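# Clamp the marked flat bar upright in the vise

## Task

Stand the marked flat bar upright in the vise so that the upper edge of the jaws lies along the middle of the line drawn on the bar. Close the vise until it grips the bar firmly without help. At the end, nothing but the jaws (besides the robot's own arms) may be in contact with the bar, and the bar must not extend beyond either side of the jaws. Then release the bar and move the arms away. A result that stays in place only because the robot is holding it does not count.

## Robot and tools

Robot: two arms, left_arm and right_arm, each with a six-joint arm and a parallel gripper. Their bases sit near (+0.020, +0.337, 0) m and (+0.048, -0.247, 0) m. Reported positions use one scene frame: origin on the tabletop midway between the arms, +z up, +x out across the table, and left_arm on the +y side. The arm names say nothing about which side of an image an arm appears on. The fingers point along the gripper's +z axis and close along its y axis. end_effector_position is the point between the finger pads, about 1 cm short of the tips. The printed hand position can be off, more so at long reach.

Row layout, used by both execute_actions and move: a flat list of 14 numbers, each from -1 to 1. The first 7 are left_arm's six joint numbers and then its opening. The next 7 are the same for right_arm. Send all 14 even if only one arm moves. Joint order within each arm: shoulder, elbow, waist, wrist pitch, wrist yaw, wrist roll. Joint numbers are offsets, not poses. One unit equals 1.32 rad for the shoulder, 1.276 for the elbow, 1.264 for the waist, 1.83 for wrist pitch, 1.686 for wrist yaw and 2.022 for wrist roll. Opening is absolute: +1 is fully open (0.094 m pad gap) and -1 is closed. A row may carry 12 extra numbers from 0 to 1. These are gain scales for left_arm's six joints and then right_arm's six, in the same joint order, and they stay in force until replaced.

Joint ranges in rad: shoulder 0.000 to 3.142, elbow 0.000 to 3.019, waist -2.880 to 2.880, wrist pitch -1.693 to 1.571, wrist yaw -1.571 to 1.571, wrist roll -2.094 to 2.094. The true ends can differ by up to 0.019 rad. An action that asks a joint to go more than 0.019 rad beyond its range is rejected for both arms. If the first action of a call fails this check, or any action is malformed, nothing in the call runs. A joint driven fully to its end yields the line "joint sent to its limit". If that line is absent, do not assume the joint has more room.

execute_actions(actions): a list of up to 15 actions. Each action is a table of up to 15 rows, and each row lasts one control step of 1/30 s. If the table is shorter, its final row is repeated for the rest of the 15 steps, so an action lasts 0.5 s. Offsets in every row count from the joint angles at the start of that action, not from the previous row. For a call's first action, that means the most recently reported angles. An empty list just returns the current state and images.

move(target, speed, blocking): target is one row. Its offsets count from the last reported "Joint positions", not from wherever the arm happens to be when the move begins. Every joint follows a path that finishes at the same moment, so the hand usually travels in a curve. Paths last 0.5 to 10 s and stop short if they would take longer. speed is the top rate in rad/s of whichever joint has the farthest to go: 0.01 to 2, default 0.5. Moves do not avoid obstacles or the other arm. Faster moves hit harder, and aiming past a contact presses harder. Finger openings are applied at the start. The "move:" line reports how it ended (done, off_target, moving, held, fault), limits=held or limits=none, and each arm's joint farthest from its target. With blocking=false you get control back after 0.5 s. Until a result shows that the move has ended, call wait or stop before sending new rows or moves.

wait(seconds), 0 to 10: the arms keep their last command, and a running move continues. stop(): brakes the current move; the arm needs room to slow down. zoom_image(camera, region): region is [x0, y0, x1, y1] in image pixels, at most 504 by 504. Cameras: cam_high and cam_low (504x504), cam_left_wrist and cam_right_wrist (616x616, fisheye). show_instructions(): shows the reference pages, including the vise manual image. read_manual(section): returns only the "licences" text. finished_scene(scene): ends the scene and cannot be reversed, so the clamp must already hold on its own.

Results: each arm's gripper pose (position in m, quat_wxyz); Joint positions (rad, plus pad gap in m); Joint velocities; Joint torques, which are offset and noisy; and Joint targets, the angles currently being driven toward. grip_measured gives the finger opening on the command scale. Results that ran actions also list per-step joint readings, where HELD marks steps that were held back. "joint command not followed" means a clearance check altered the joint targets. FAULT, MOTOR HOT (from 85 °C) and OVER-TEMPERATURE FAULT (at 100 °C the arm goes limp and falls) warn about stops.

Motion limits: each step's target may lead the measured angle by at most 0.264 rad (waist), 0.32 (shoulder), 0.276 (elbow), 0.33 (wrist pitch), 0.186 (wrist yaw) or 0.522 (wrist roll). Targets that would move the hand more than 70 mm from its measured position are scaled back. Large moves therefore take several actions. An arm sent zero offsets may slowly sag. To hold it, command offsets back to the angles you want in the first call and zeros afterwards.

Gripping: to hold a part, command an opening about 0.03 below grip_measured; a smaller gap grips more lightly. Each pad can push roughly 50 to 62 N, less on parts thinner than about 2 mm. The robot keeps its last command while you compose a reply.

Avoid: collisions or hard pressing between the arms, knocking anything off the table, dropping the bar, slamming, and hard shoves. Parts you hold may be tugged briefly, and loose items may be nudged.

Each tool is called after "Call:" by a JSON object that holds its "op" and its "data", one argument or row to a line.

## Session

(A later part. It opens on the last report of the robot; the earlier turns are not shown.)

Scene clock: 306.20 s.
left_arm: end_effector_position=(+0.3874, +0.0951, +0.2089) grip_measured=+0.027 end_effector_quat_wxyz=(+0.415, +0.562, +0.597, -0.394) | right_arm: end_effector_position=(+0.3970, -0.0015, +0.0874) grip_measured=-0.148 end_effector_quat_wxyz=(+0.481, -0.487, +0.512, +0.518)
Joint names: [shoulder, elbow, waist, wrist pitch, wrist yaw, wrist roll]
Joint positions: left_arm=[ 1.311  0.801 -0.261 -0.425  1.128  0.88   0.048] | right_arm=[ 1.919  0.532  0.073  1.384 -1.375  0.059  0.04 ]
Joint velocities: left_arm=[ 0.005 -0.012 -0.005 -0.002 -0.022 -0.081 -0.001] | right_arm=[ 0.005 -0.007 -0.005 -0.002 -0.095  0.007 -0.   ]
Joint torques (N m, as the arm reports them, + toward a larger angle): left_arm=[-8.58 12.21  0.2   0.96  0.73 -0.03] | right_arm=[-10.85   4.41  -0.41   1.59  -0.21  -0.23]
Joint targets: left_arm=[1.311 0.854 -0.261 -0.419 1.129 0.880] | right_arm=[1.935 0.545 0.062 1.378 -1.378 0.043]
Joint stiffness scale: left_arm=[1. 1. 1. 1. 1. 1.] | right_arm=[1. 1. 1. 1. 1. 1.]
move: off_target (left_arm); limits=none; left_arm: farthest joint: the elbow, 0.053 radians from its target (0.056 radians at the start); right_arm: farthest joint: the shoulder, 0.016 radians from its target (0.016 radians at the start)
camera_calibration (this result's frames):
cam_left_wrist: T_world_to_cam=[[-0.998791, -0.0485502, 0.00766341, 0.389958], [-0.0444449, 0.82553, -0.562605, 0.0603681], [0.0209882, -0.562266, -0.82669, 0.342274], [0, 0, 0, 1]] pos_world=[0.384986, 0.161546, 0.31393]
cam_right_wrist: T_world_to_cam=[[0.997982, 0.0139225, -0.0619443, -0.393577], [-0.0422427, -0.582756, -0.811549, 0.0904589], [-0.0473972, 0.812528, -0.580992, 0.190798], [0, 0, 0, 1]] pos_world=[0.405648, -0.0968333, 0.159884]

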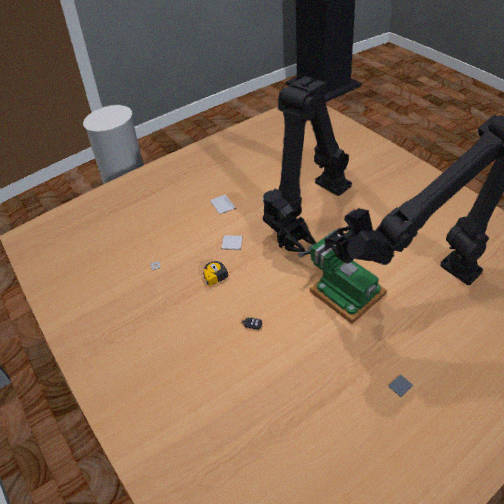

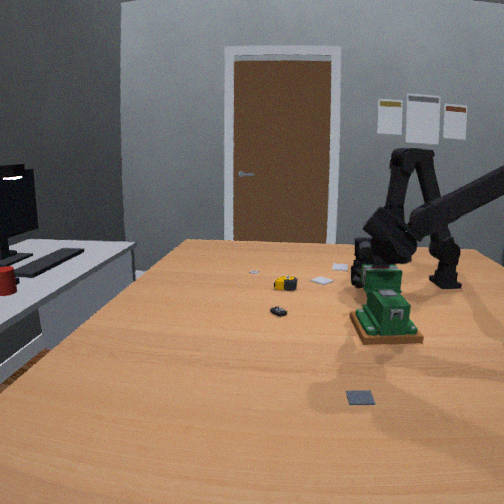

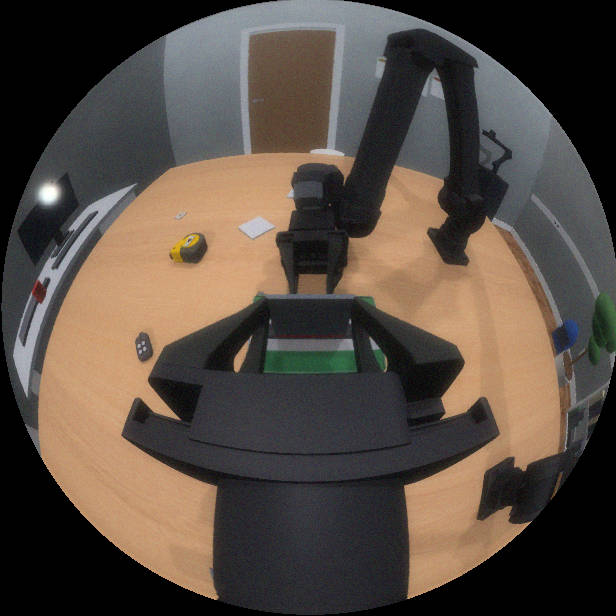

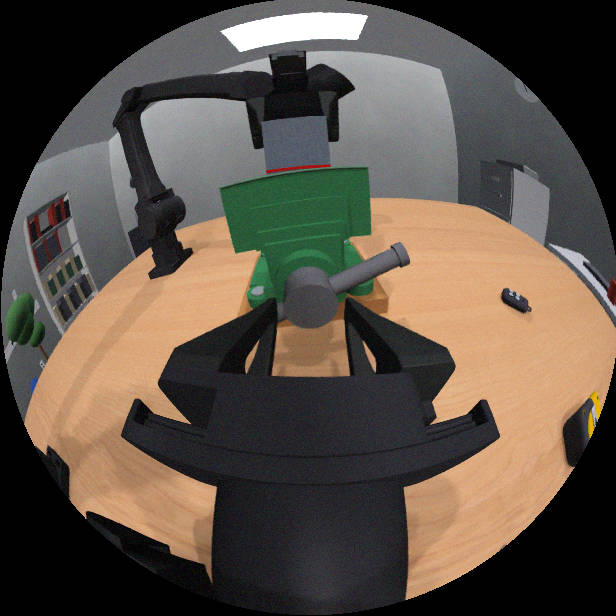

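Call:
{"op": "move", "data": {
  "target": [0, 0.0415, 0, 0.003, 0, 0, -0.01, 0.012, 0.010, -0.004, -0.003, 0, -0.7047, -0.149],
  "speed": 1.5
}}

Scene clock: 309.10 s.
left_arm: end_effector_position=(+0.3867, +0.0953, +0.2077) grip_measured=+0.027 end_effector_quat_wxyz=(+0.414, +0.562, +0.598, -0.395) | right_arm: end_effector_position=(+0.3970, -0.0015, +0.0874) grip_measured=-0.148 end_effector_quat_wxyz=(+0.540, -0.545, +0.450, +0.456)
Joint names: [shoulder, elbow, waist, wrist pitch, wrist yaw, wrist roll]
Joint positions: left_arm=[ 1.311  0.799 -0.261 -0.425  1.128  0.88   0.048] | right_arm=[ 1.919  0.532  0.073  1.384 -1.375 -0.182  0.04 ]
Joint velocities: left_arm=[ 0.005 -0.012 -0.005 -0.007 -0.007  0.066 -0.   ] | right_arm=[ 0.005 -0.017 -0.005  0.012 -0.007  0.022 -0.   ]
Joint torques (N m, as the arm reports them, + toward a larger angle): left_arm=[-10.04  12.44   0.77   0.78   0.69  -0.05] | right_arm=[-12.18   3.19   0.63   1.82  -0.11   0.08]
Joint targets: left_arm=[1.311 0.855 -0.261 -0.419 1.128 0.880] | right_arm=[1.919 0.532 0.073 1.384 -1.375 -0.172]
Joint stiffness scale: left_arm=[1. 1. 1. 1. 1. 1.] | right_arm=[1. 1. 1. 1. 1. 1.]
move: held (right_arm), off_target (left_arm); limits=held; held on 31 of 44 steps (right_arm), including the last (right_arm); left_arm: farthest joint: the elbow, 0.055 radians from its target (0.052 radians at the start); right_arm: farthest joint: the wrist roll, 1.184 radians from its target (1.425 radians at the start)
joint command not followed: on one or more control steps a check withheld the commanded joint targets of the right arm, and it was not sent them on those steps. On the call's last step the targets were still withheld.
cause: the commanded joint targets would bring two parts of the arm too close to each other (its wrist (the part past the wrist pitch) and its wrist camera, with the wrist yaw and the wrist roll between them); next, command targets that bring no two parts of the arm closer together.
camera_calibration (this result's frames):
cam_left_wrist: T_world_to_cam=[[-0.998758, -0.0487842, 0.0101573, 0.388712], [-0.0460597, 0.826015, -0.561763, 0.0599163], [0.0190151, -0.561533, -0.827236, 0.34224], [0, 0, 0, 1]] pos_world=[0.384481, 0.16165, 0.312823]
cam_right_wrist: T_world_to_cam=[[0.983973, 0.0138781, 0.177776, -0.408971], [0.15269, -0.580516, -0.799804, 0.0120512], [0.0921021, 0.814131, -0.573331, 0.134752], [0, 0, 0, 1]] pos_world=[0.388165, -0.0970338, 0.159601]

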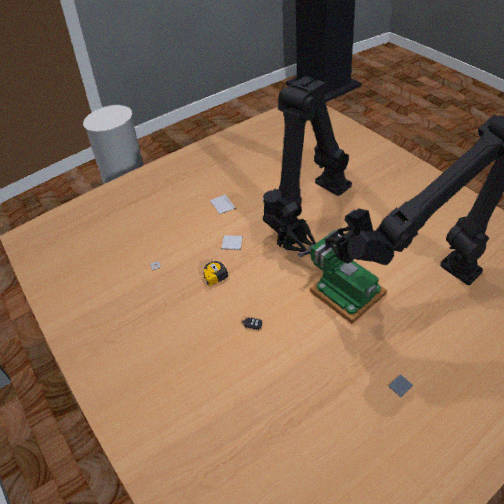

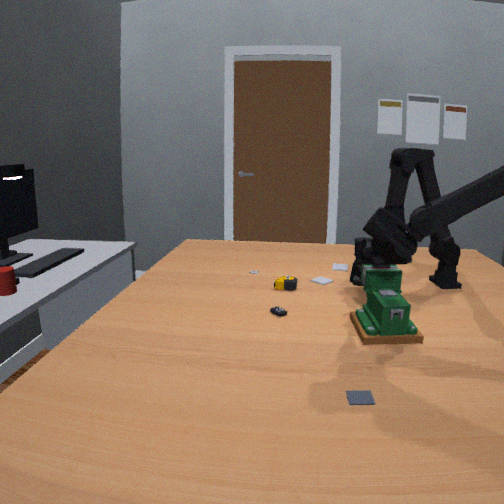

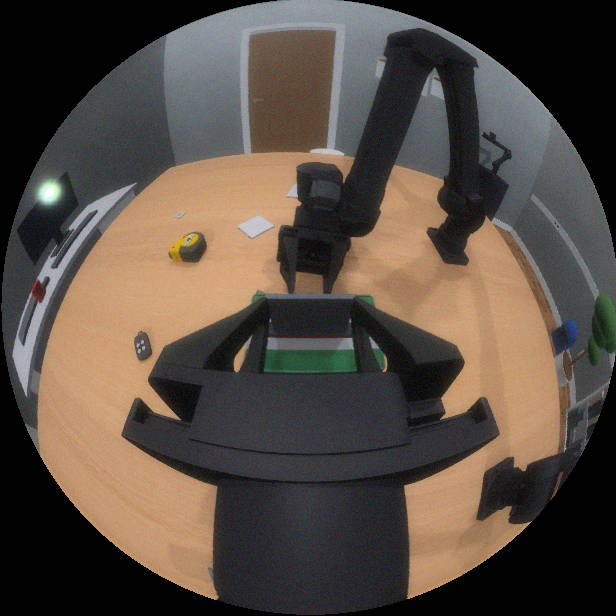

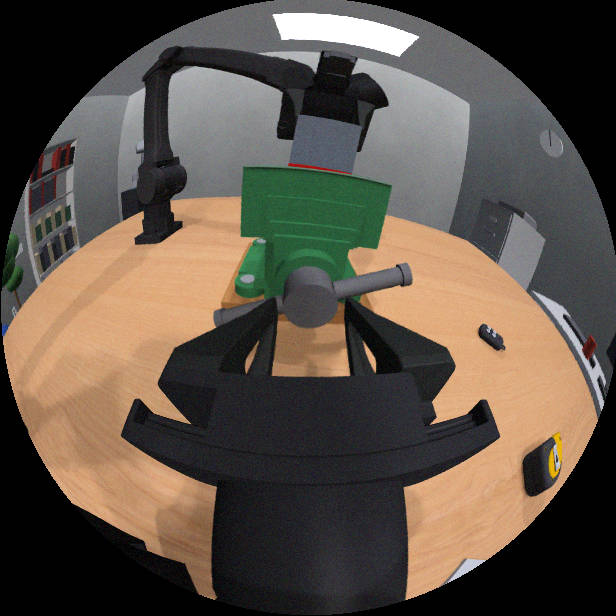

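Call:
{"op": "move", "data": {
  "target": [0, 0.0415, 0, 0.003, 0, 0, -0.01, -0.0258, -0.0494, 0.0185, 0.0333, 0.0827, 0, -0.149],
  "speed": 0.25
}}

Call:
{"op": "move", "data": {
  "target": [0, 0.0425, 0, 0.003, 0, 0, -0.01, 0, 0.004, 0, 0.003, 0, -0.586, -0.149],
  "speed": 1.5
}}

Scene clock: 320.33 s.
left_arm: end_effector_position=(+0.3867, +0.0953, +0.2077) grip_measured=+0.027 end_effector_quat_wxyz=(+0.414, +0.562, +0.598, -0.395) | right_arm: end_effector_position=(+0.3972, -0.0024, +0.0871) grip_measured=-0.148 end_effector_quat_wxyz=(+0.567, -0.517, +0.483, +0.422)
Joint names: [shoulder, elbow, waist, wrist pitch, wrist yaw, wrist roll]
Joint positions: left_arm=[ 1.311  0.799 -0.261 -0.425  1.128  0.88   0.048] | right_arm=[ 1.907  0.477  0.087  1.429 -1.238 -0.182  0.04 ]
Joint velocities: left_arm=[-0.005  0.012 -0.005  0.037 -0.051 -0.051  0.   ] | right_arm=[-0.005  0.002 -0.005 -0.007 -0.051 -0.007 -0.001]
Joint torques (N m, as the arm reports them, + toward a larger angle): left_arm=[-8.36 12.28 -0.39  0.91  0.73 -0.02] | right_arm=[-13.87   2.17   1.6    2.67  -0.01  -0.02]
Joint targets: left_arm=[1.311 0.852 -0.261 -0.419 1.128 0.880] | right_arm=[1.885 0.469 0.097 1.445 -1.236 -0.182]
Joint stiffness scale: left_arm=[1. 1. 1. 1. 1. 1.] | right_arm=[1. 1. 1. 1. 1. 1.]
move: off_target (left_arm, right_arm); limits=none; left_arm: farthest joint: the elbow, 0.053 radians from its target (0.053 radians at the start); right_arm: farthest joint: the shoulder, 0.022 radians from its target (0.034 radians at the start)
camera_calibration (this result's frames):
cam_left_wrist: T_world_to_cam=[[-0.998758, -0.0487842, 0.0101573, 0.388712], [-0.0460597, 0.826015, -0.561763, 0.0599163], [0.0190151, -0.561533, -0.827236, 0.34224], [0, 0, 0, 1]] pos_world=[0.384481, 0.16165, 0.312823]
cam_right_wrist: T_world_to_cam=[[0.977969, -0.10752, 0.178928, -0.4071], [0.0808915, -0.594982, -0.799658, 0.0397041], [0.192438, 0.796515, -0.573176, 0.0953177], [0, 0, 0, 1]] pos_world=[0.376577, -0.09607, 0.159225]

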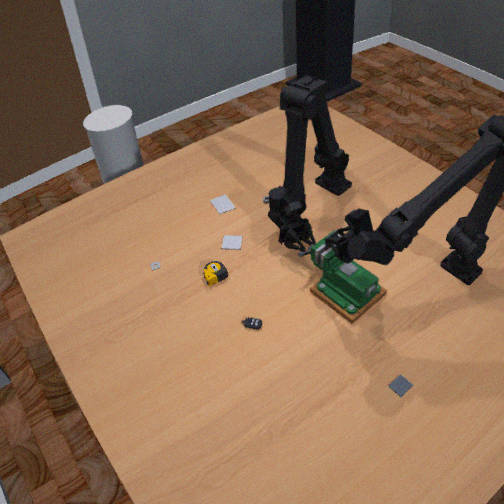

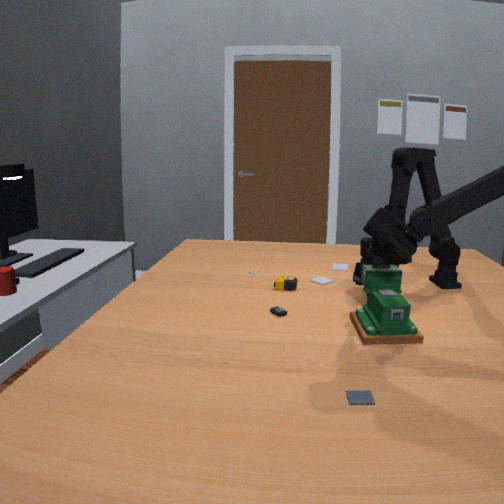

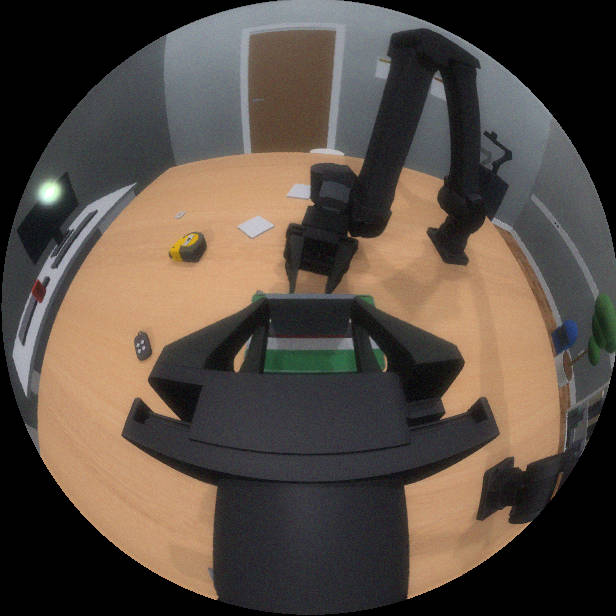

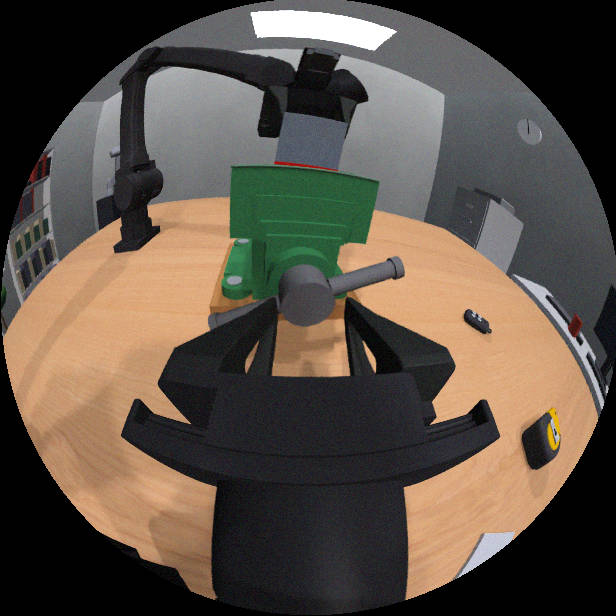

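Scene clock: 322.20 s.
left_arm: end_effector_position=(+0.3872, +0.0952, +0.2083) grip_measured=+0.027 end_effector_quat_wxyz=(+0.415, +0.562, +0.598, -0.394) | right_arm: end_effector_position=(+0.3972, -0.0024, +0.0871) grip_measured=-0.148 end_effector_quat_wxyz=(+0.706, -0.697, +0.118, +0.039)
Joint names: [shoulder, elbow, waist, wrist pitch, wrist yaw, wrist roll]
Joint positions: left_arm=[ 1.311  0.8   -0.261 -0.425  1.127  0.88   0.048] | right_arm=[ 1.907  0.477  0.087  1.429 -1.238 -1.35   0.04 ]
Joint velocities: left_arm=[-0.015  0.007  0.005 -0.002  0.007 -0.022 -0.   ] | right_arm=[-0.005 -0.007 -0.005  0.002 -0.066 -0.007  0.001]
Joint torques (N m, as the arm reports them, + toward a larger angle): left_arm=[-9.81 12.3   1.31  1.01  0.69 -0.12] | right_arm=[-11.5    3.24   0.62   2.08  -0.11  -0.08]
Joint targets: left_arm=[1.311 0.853 -0.261 -0.419 1.128 0.880] | right_arm=[1.907 0.482 0.087 1.434 -1.238 -1.366]
Joint stiffness scale: left_arm=[1. 1. 1. 1. 1. 1.] | right_arm=[1. 1. 1. 1. 1. 1.]
move: off_target (left_arm); limits=none; left_arm: farthest joint: the elbow, 0.053 radians from its target (0.054 radians at the start); right_arm: farthest joint: the wrist roll, 0.017 radians from its target (1.185 radians at the start)
camera_calibration (this result's frames):
cam_left_wrist: T_world_to_cam=[[-0.998761, -0.0490098, 0.00860456, 0.389544], [-0.0453722, 0.825987, -0.561861, 0.0600971], [0.0204294, -0.561555, -0.827187, 0.34212], [0, 0, 0, 1]] pos_world=[0.384799, 0.161571, 0.313412]
cam_right_wrist: T_world_to_cam=[[0.219551, -0.0217601, 0.975358, -0.174995], [0.723484, -0.667068, -0.177737, -0.269835], [0.654498, 0.744679, -0.130713, -0.126847], [0, 0, 0, 1]] pos_world=[0.316663, -0.0893466, 0.106142]

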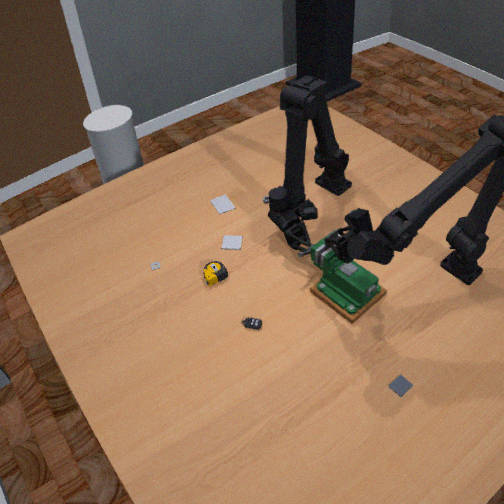

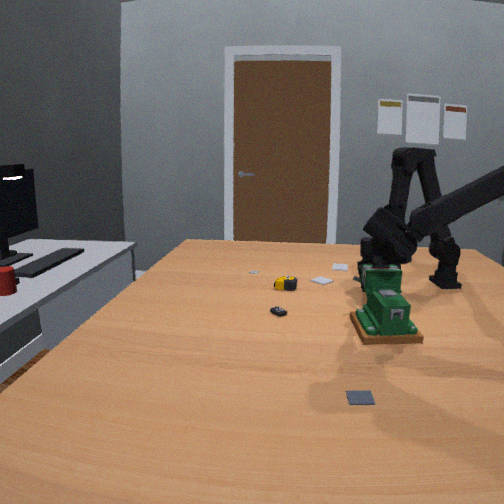

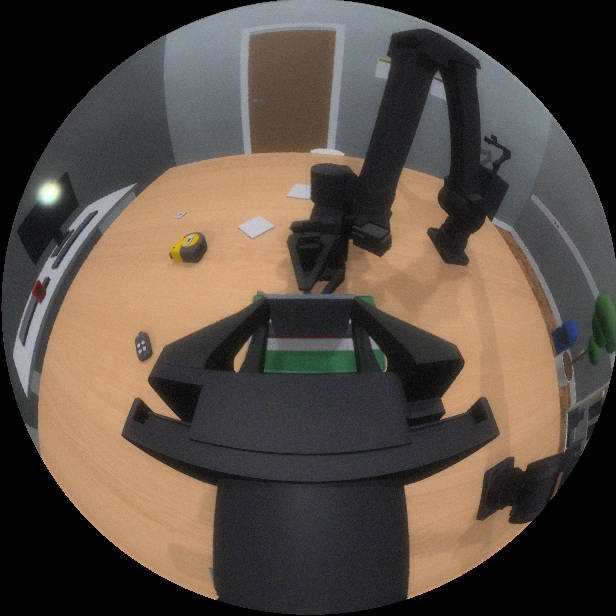

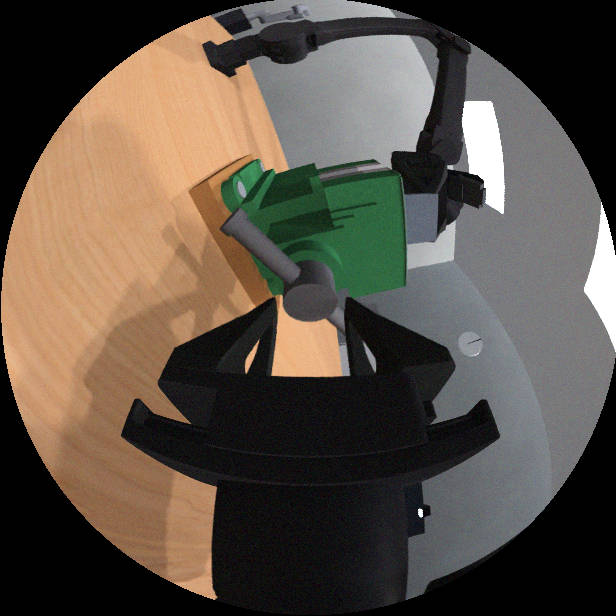

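Call:
{"op": "move", "data": {
  "target": [0, 0.0415, 0, 0.003, 0, 0, -0.01, 0, 0.004, 0.0498, 0.003, 0.0421, -0.004, -0.149],
  "speed": 0.15
}}

Scene clock: 325.33 s.
left_arm: end_effector_position=(+0.3872, +0.0952, +0.2083) grip_measured=+0.027 end_effector_quat_wxyz=(+0.415, +0.562, +0.598, -0.394) | right_arm: end_effector_position=(+0.3951, +0.0153, +0.0870) grip_measured=-0.148 end_effector_quat_wxyz=(+0.706, -0.697, +0.122, +0.034)
Joint names: [shoulder, elbow, waist, wrist pitch, wrist yaw, wrist roll]
Joint positions: left_arm=[ 1.311  0.8   -0.261 -0.425  1.127  0.88   0.048] | right_arm=[ 1.907  0.477  0.141  1.429 -1.17  -1.351  0.04 ]
Joint velocities: left_arm=[-0.015  0.007 -0.005 -0.022  0.007  0.007  0.001] | right_arm=[-0.005 -0.002 -0.005  0.002 -0.051 -0.037 -0.   ]
Joint torques (N m, as the arm reports them, + toward a larger angle): left_arm=[-9.15 12.42  0.67  0.96  0.68 -0.14] | right_arm=[-11.51   3.25   1.25   2.13  -0.01  -0.01]
Joint targets: left_arm=[1.311 0.853 -0.261 -0.419 1.127 0.880] | right_arm=[1.907 0.482 0.149 1.434 -1.167 -1.358]
Joint stiffness scale: left_arm=[1. 1. 1. 1. 1. 1.] | right_arm=[1. 1. 1. 1. 1. 1.]
move: off_target (left_arm); limits=none; left_arm: farthest joint: the elbow, 0.053 radians from its target (0.053 radians at the start); right_arm: farthest joint: the waist, 0.009 radians from its target (0.063 radians at the start)
camera_calibration (this result's frames):
cam_left_wrist: T_world_to_cam=[[-0.998751, -0.0492385, 0.00852321, 0.38962], [-0.0455218, 0.826145, -0.561616, 0.0600477], [0.0206117, -0.561303, -0.827354, 0.342031], [0, 0, 0, 1]] pos_world=[0.384817, 0.161559, 0.313384]
cam_right_wrist: T_world_to_cam=[[0.218462, -0.024675, 0.975533, -0.173678], [0.714135, -0.677246, -0.177055, -0.252782], [0.665045, 0.735343, -0.130331, -0.142658], [0, 0, 0, 1]] pos_world=[0.313337, -0.0705784, 0.10608]

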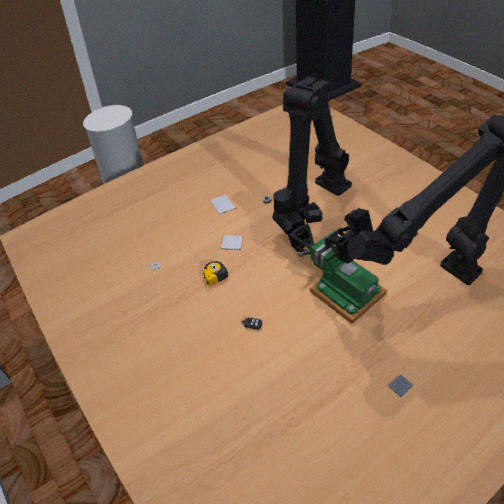

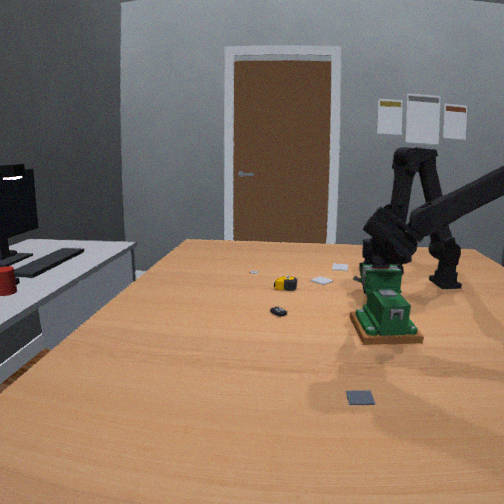

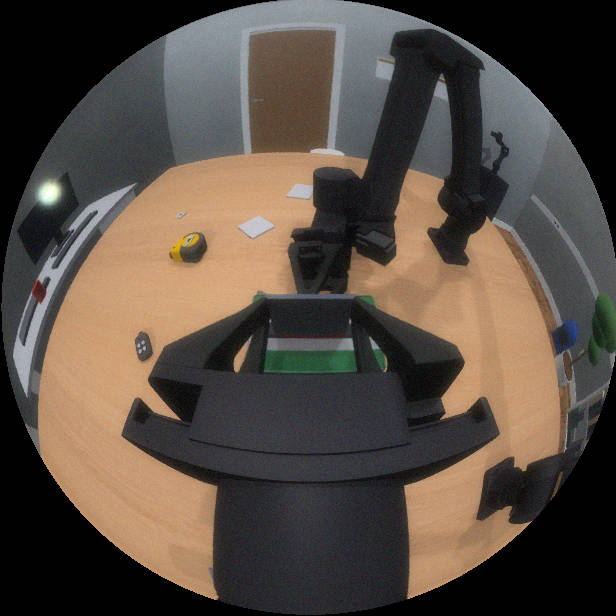

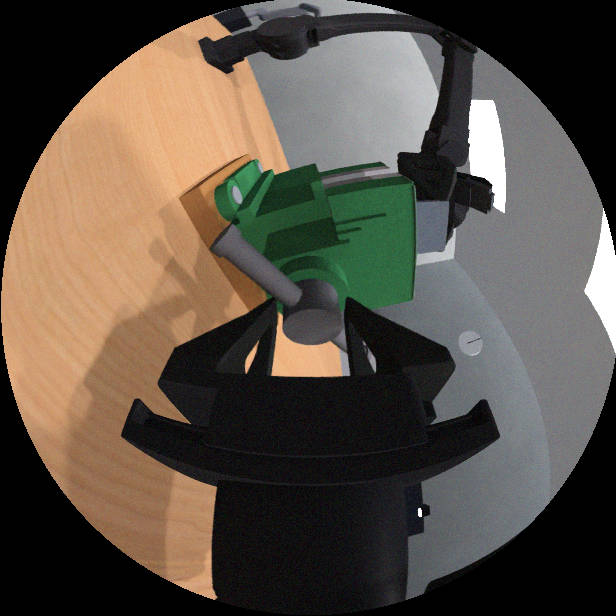

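Call:
{"op": "move", "data": {
  "target": [0, 0.0415, 0, 0.003, 0, 0, -0.01, 0, 0.004, 0.004, 0.003, 0, 0.99, -0.149],
  "speed": 1.5
}}

Call:
{"op": "move", "data": {
  "target": [0, 0.0415, 0, 0.003, 0, 0, -0.01, 0, 0.004, 0.004, 0.003, 0, 0.72, -0.149],
  "speed": 1.5
}}

Scene clock: 329.00 s.
left_arm: end_effector_position=(+0.3874, +0.0952, +0.2084) grip_measured=+0.027 end_effector_quat_wxyz=(+0.415, +0.562, +0.598, -0.394) | right_arm: end_effector_position=(+0.3951, +0.0148, +0.0867) grip_measured=-0.148 end_effector_quat_wxyz=(+0.362, -0.284, +0.648, +0.607)
Joint names: [shoulder, elbow, waist, wrist pitch, wrist yaw, wrist roll]
Joint positions: left_arm=[ 1.311  0.801 -0.261 -0.425  1.127  0.88   0.048] | right_arm=[ 1.907  0.477  0.14   1.426 -1.172  0.616  0.04 ]
Joint velocities: left_arm=[-0.005 -0.002 -0.015 -0.007 -0.022 -0.022  0.001] | right_arm=[-0.015 -0.017 -0.005 -0.007 -0.037 -0.081  0.   ]
Joint torques (N m, as the arm reports them, + toward a larger angle): left_arm=[-8.96 12.64 -0.36  0.61  0.73 -0.02] | right_arm=[-11.73   3.43   1.29   2.41  -0.02   0.3 ]
Joint targets: left_arm=[1.311 0.853 -0.261 -0.419 1.127 0.880] | right_arm=[1.907 0.482 0.146 1.434 -1.170 0.651]
Joint stiffness scale: left_arm=[1. 1. 1. 1. 1. 1.] | right_arm=[1. 1. 1. 1. 1. 1.]
move: off_target (left_arm, right_arm); limits=none; left_arm: farthest joint: the elbow, 0.052 radians from its target (0.053 radians at the start); right_arm: farthest joint: the wrist roll, 0.034 radians from its target (2.002 radians at the start)
camera_calibration (this result's frames):
cam_left_wrist: T_world_to_cam=[[-0.998743, -0.0494665, 0.008074, 0.389886], [-0.0454623, 0.826256, -0.561457, 0.0600559], [0.0211021, -0.561119, -0.827466, 0.341934], [0, 0, 0, 1]] pos_world=[0.38491, 0.16153, 0.31351]
cam_right_wrist: T_world_to_cam=[[0.807345, -0.100227, -0.581506, -0.269943], [-0.54099, -0.519247, -0.661598, 0.282382], [-0.235635, 0.848726, -0.473434, 0.241562], [0, 0, 0, 1]] pos_world=[0.427623, -0.08545, 0.144213]

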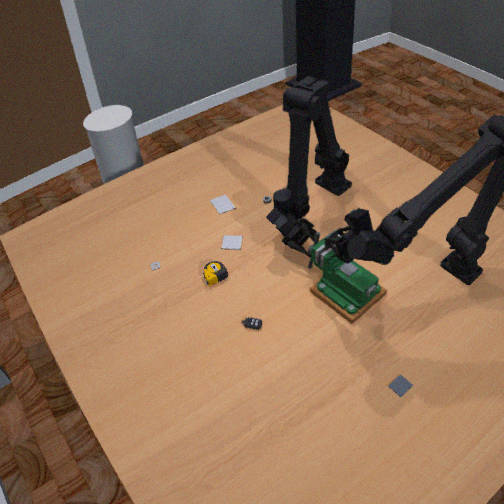

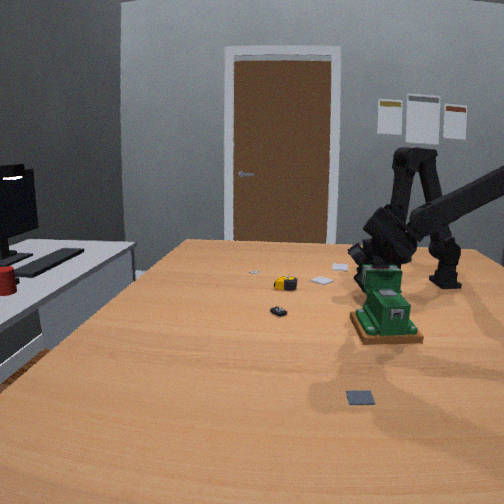

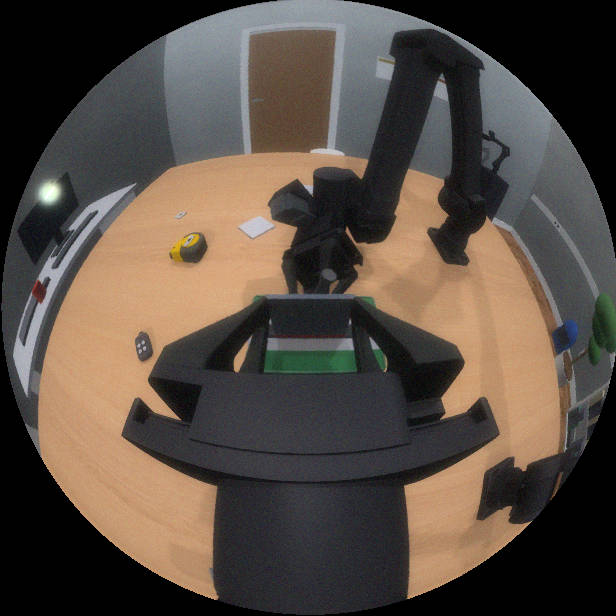

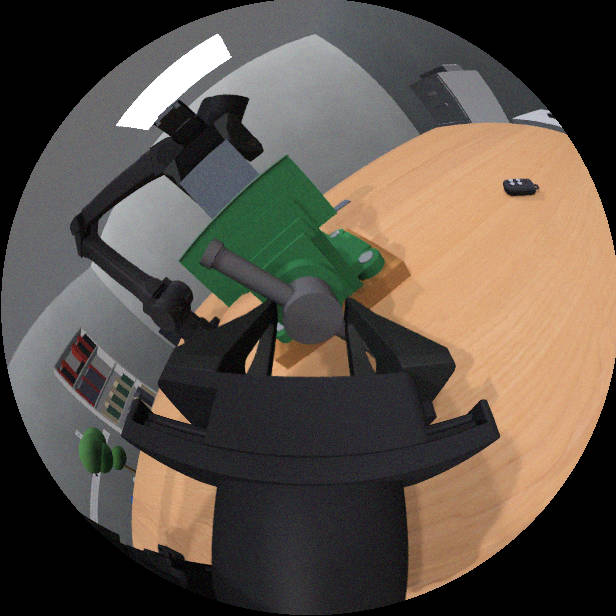

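Scene clock: 331.07 s.
left_arm: end_effector_position=(+0.3866, +0.0954, +0.2073) grip_measured=+0.027 end_effector_quat_wxyz=(+0.414, +0.561, +0.598, -0.395) | right_arm: end_effector_position=(+0.3955, +0.0144, +0.0867) grip_measured=-0.149 end_effector_quat_wxyz=(-0.121, +0.208, +0.676, +0.696)
Joint names: [shoulder, elbow, waist, wrist pitch, wrist yaw, wrist roll]
Joint positions: left_arm=[ 1.311  0.798 -0.261 -0.425  1.127  0.88   0.048] | right_arm=[ 1.907  0.477  0.138  1.426 -1.171  2.037  0.04 ]
Joint velocities: left_arm=[-0.024 -0.007  0.005  0.012 -0.037  0.037 -0.001] | right_arm=[-0.015  0.002 -0.005  0.007  0.037 -0.11   0.001]
Joint torques (N m, as the arm reports them, + toward a larger angle): left_arm=[-9.5  12.72  0.17  0.64  0.74 -0.08] | right_arm=[-11.73   3.44   1.23   2.31  -0.15   0.24]
Joint targets: left_arm=[1.311 0.854 -0.261 -0.419 1.127 0.880] | right_arm=[1.907 0.482 0.145 1.432 -1.172 2.072]
Joint stiffness scale: left_arm=[1. 1. 1. 1. 1. 1.] | right_arm=[1. 1. 1. 1. 1. 1.]
move: off_target (left_arm, right_arm); limits=none; left_arm: farthest joint: the elbow, 0.056 radians from its target (0.053 radians at the start); right_arm: farthest joint: the wrist roll, 0.034 radians from its target (1.455 radians at the start)
camera_calibration (this result's frames):
cam_left_wrist: T_world_to_cam=[[-0.998719, -0.0494719, 0.0106485, 0.388564], [-0.046925, 0.826582, -0.560857, 0.0596522], [0.0189448, -0.560638, -0.827844, 0.341988], [0, 0, 0, 1]] pos_world=[0.384386, 0.161647, 0.312431]
cam_right_wrist: T_world_to_cam=[[-0.449758, 0.0587383, -0.891217, 0.251452], [-0.793463, -0.48438, 0.368501, 0.292489], [-0.410042, 0.872884, 0.26446, 0.246705], [0, 0, 0, 1]] pos_world=[0.446331, -0.0884389, 0.0510718]

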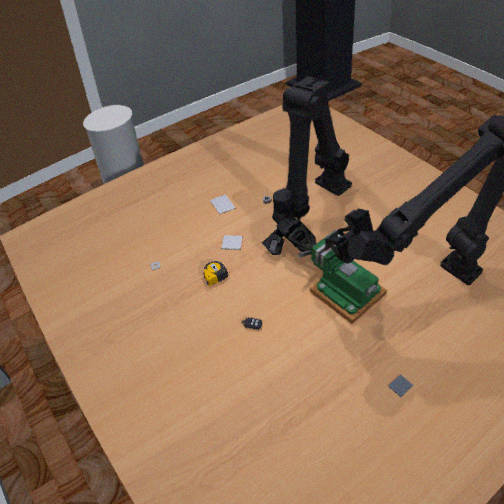

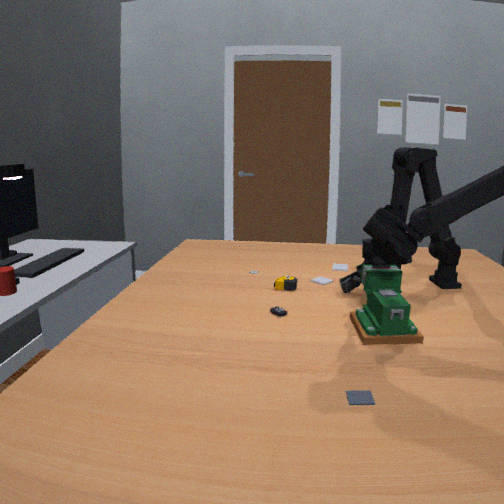

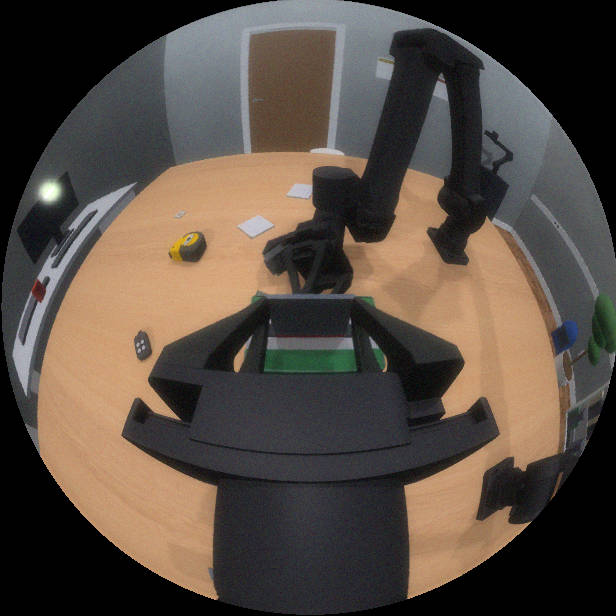

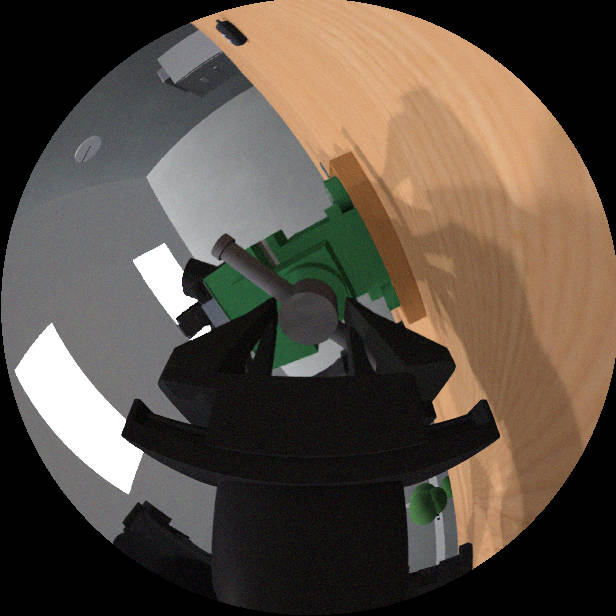

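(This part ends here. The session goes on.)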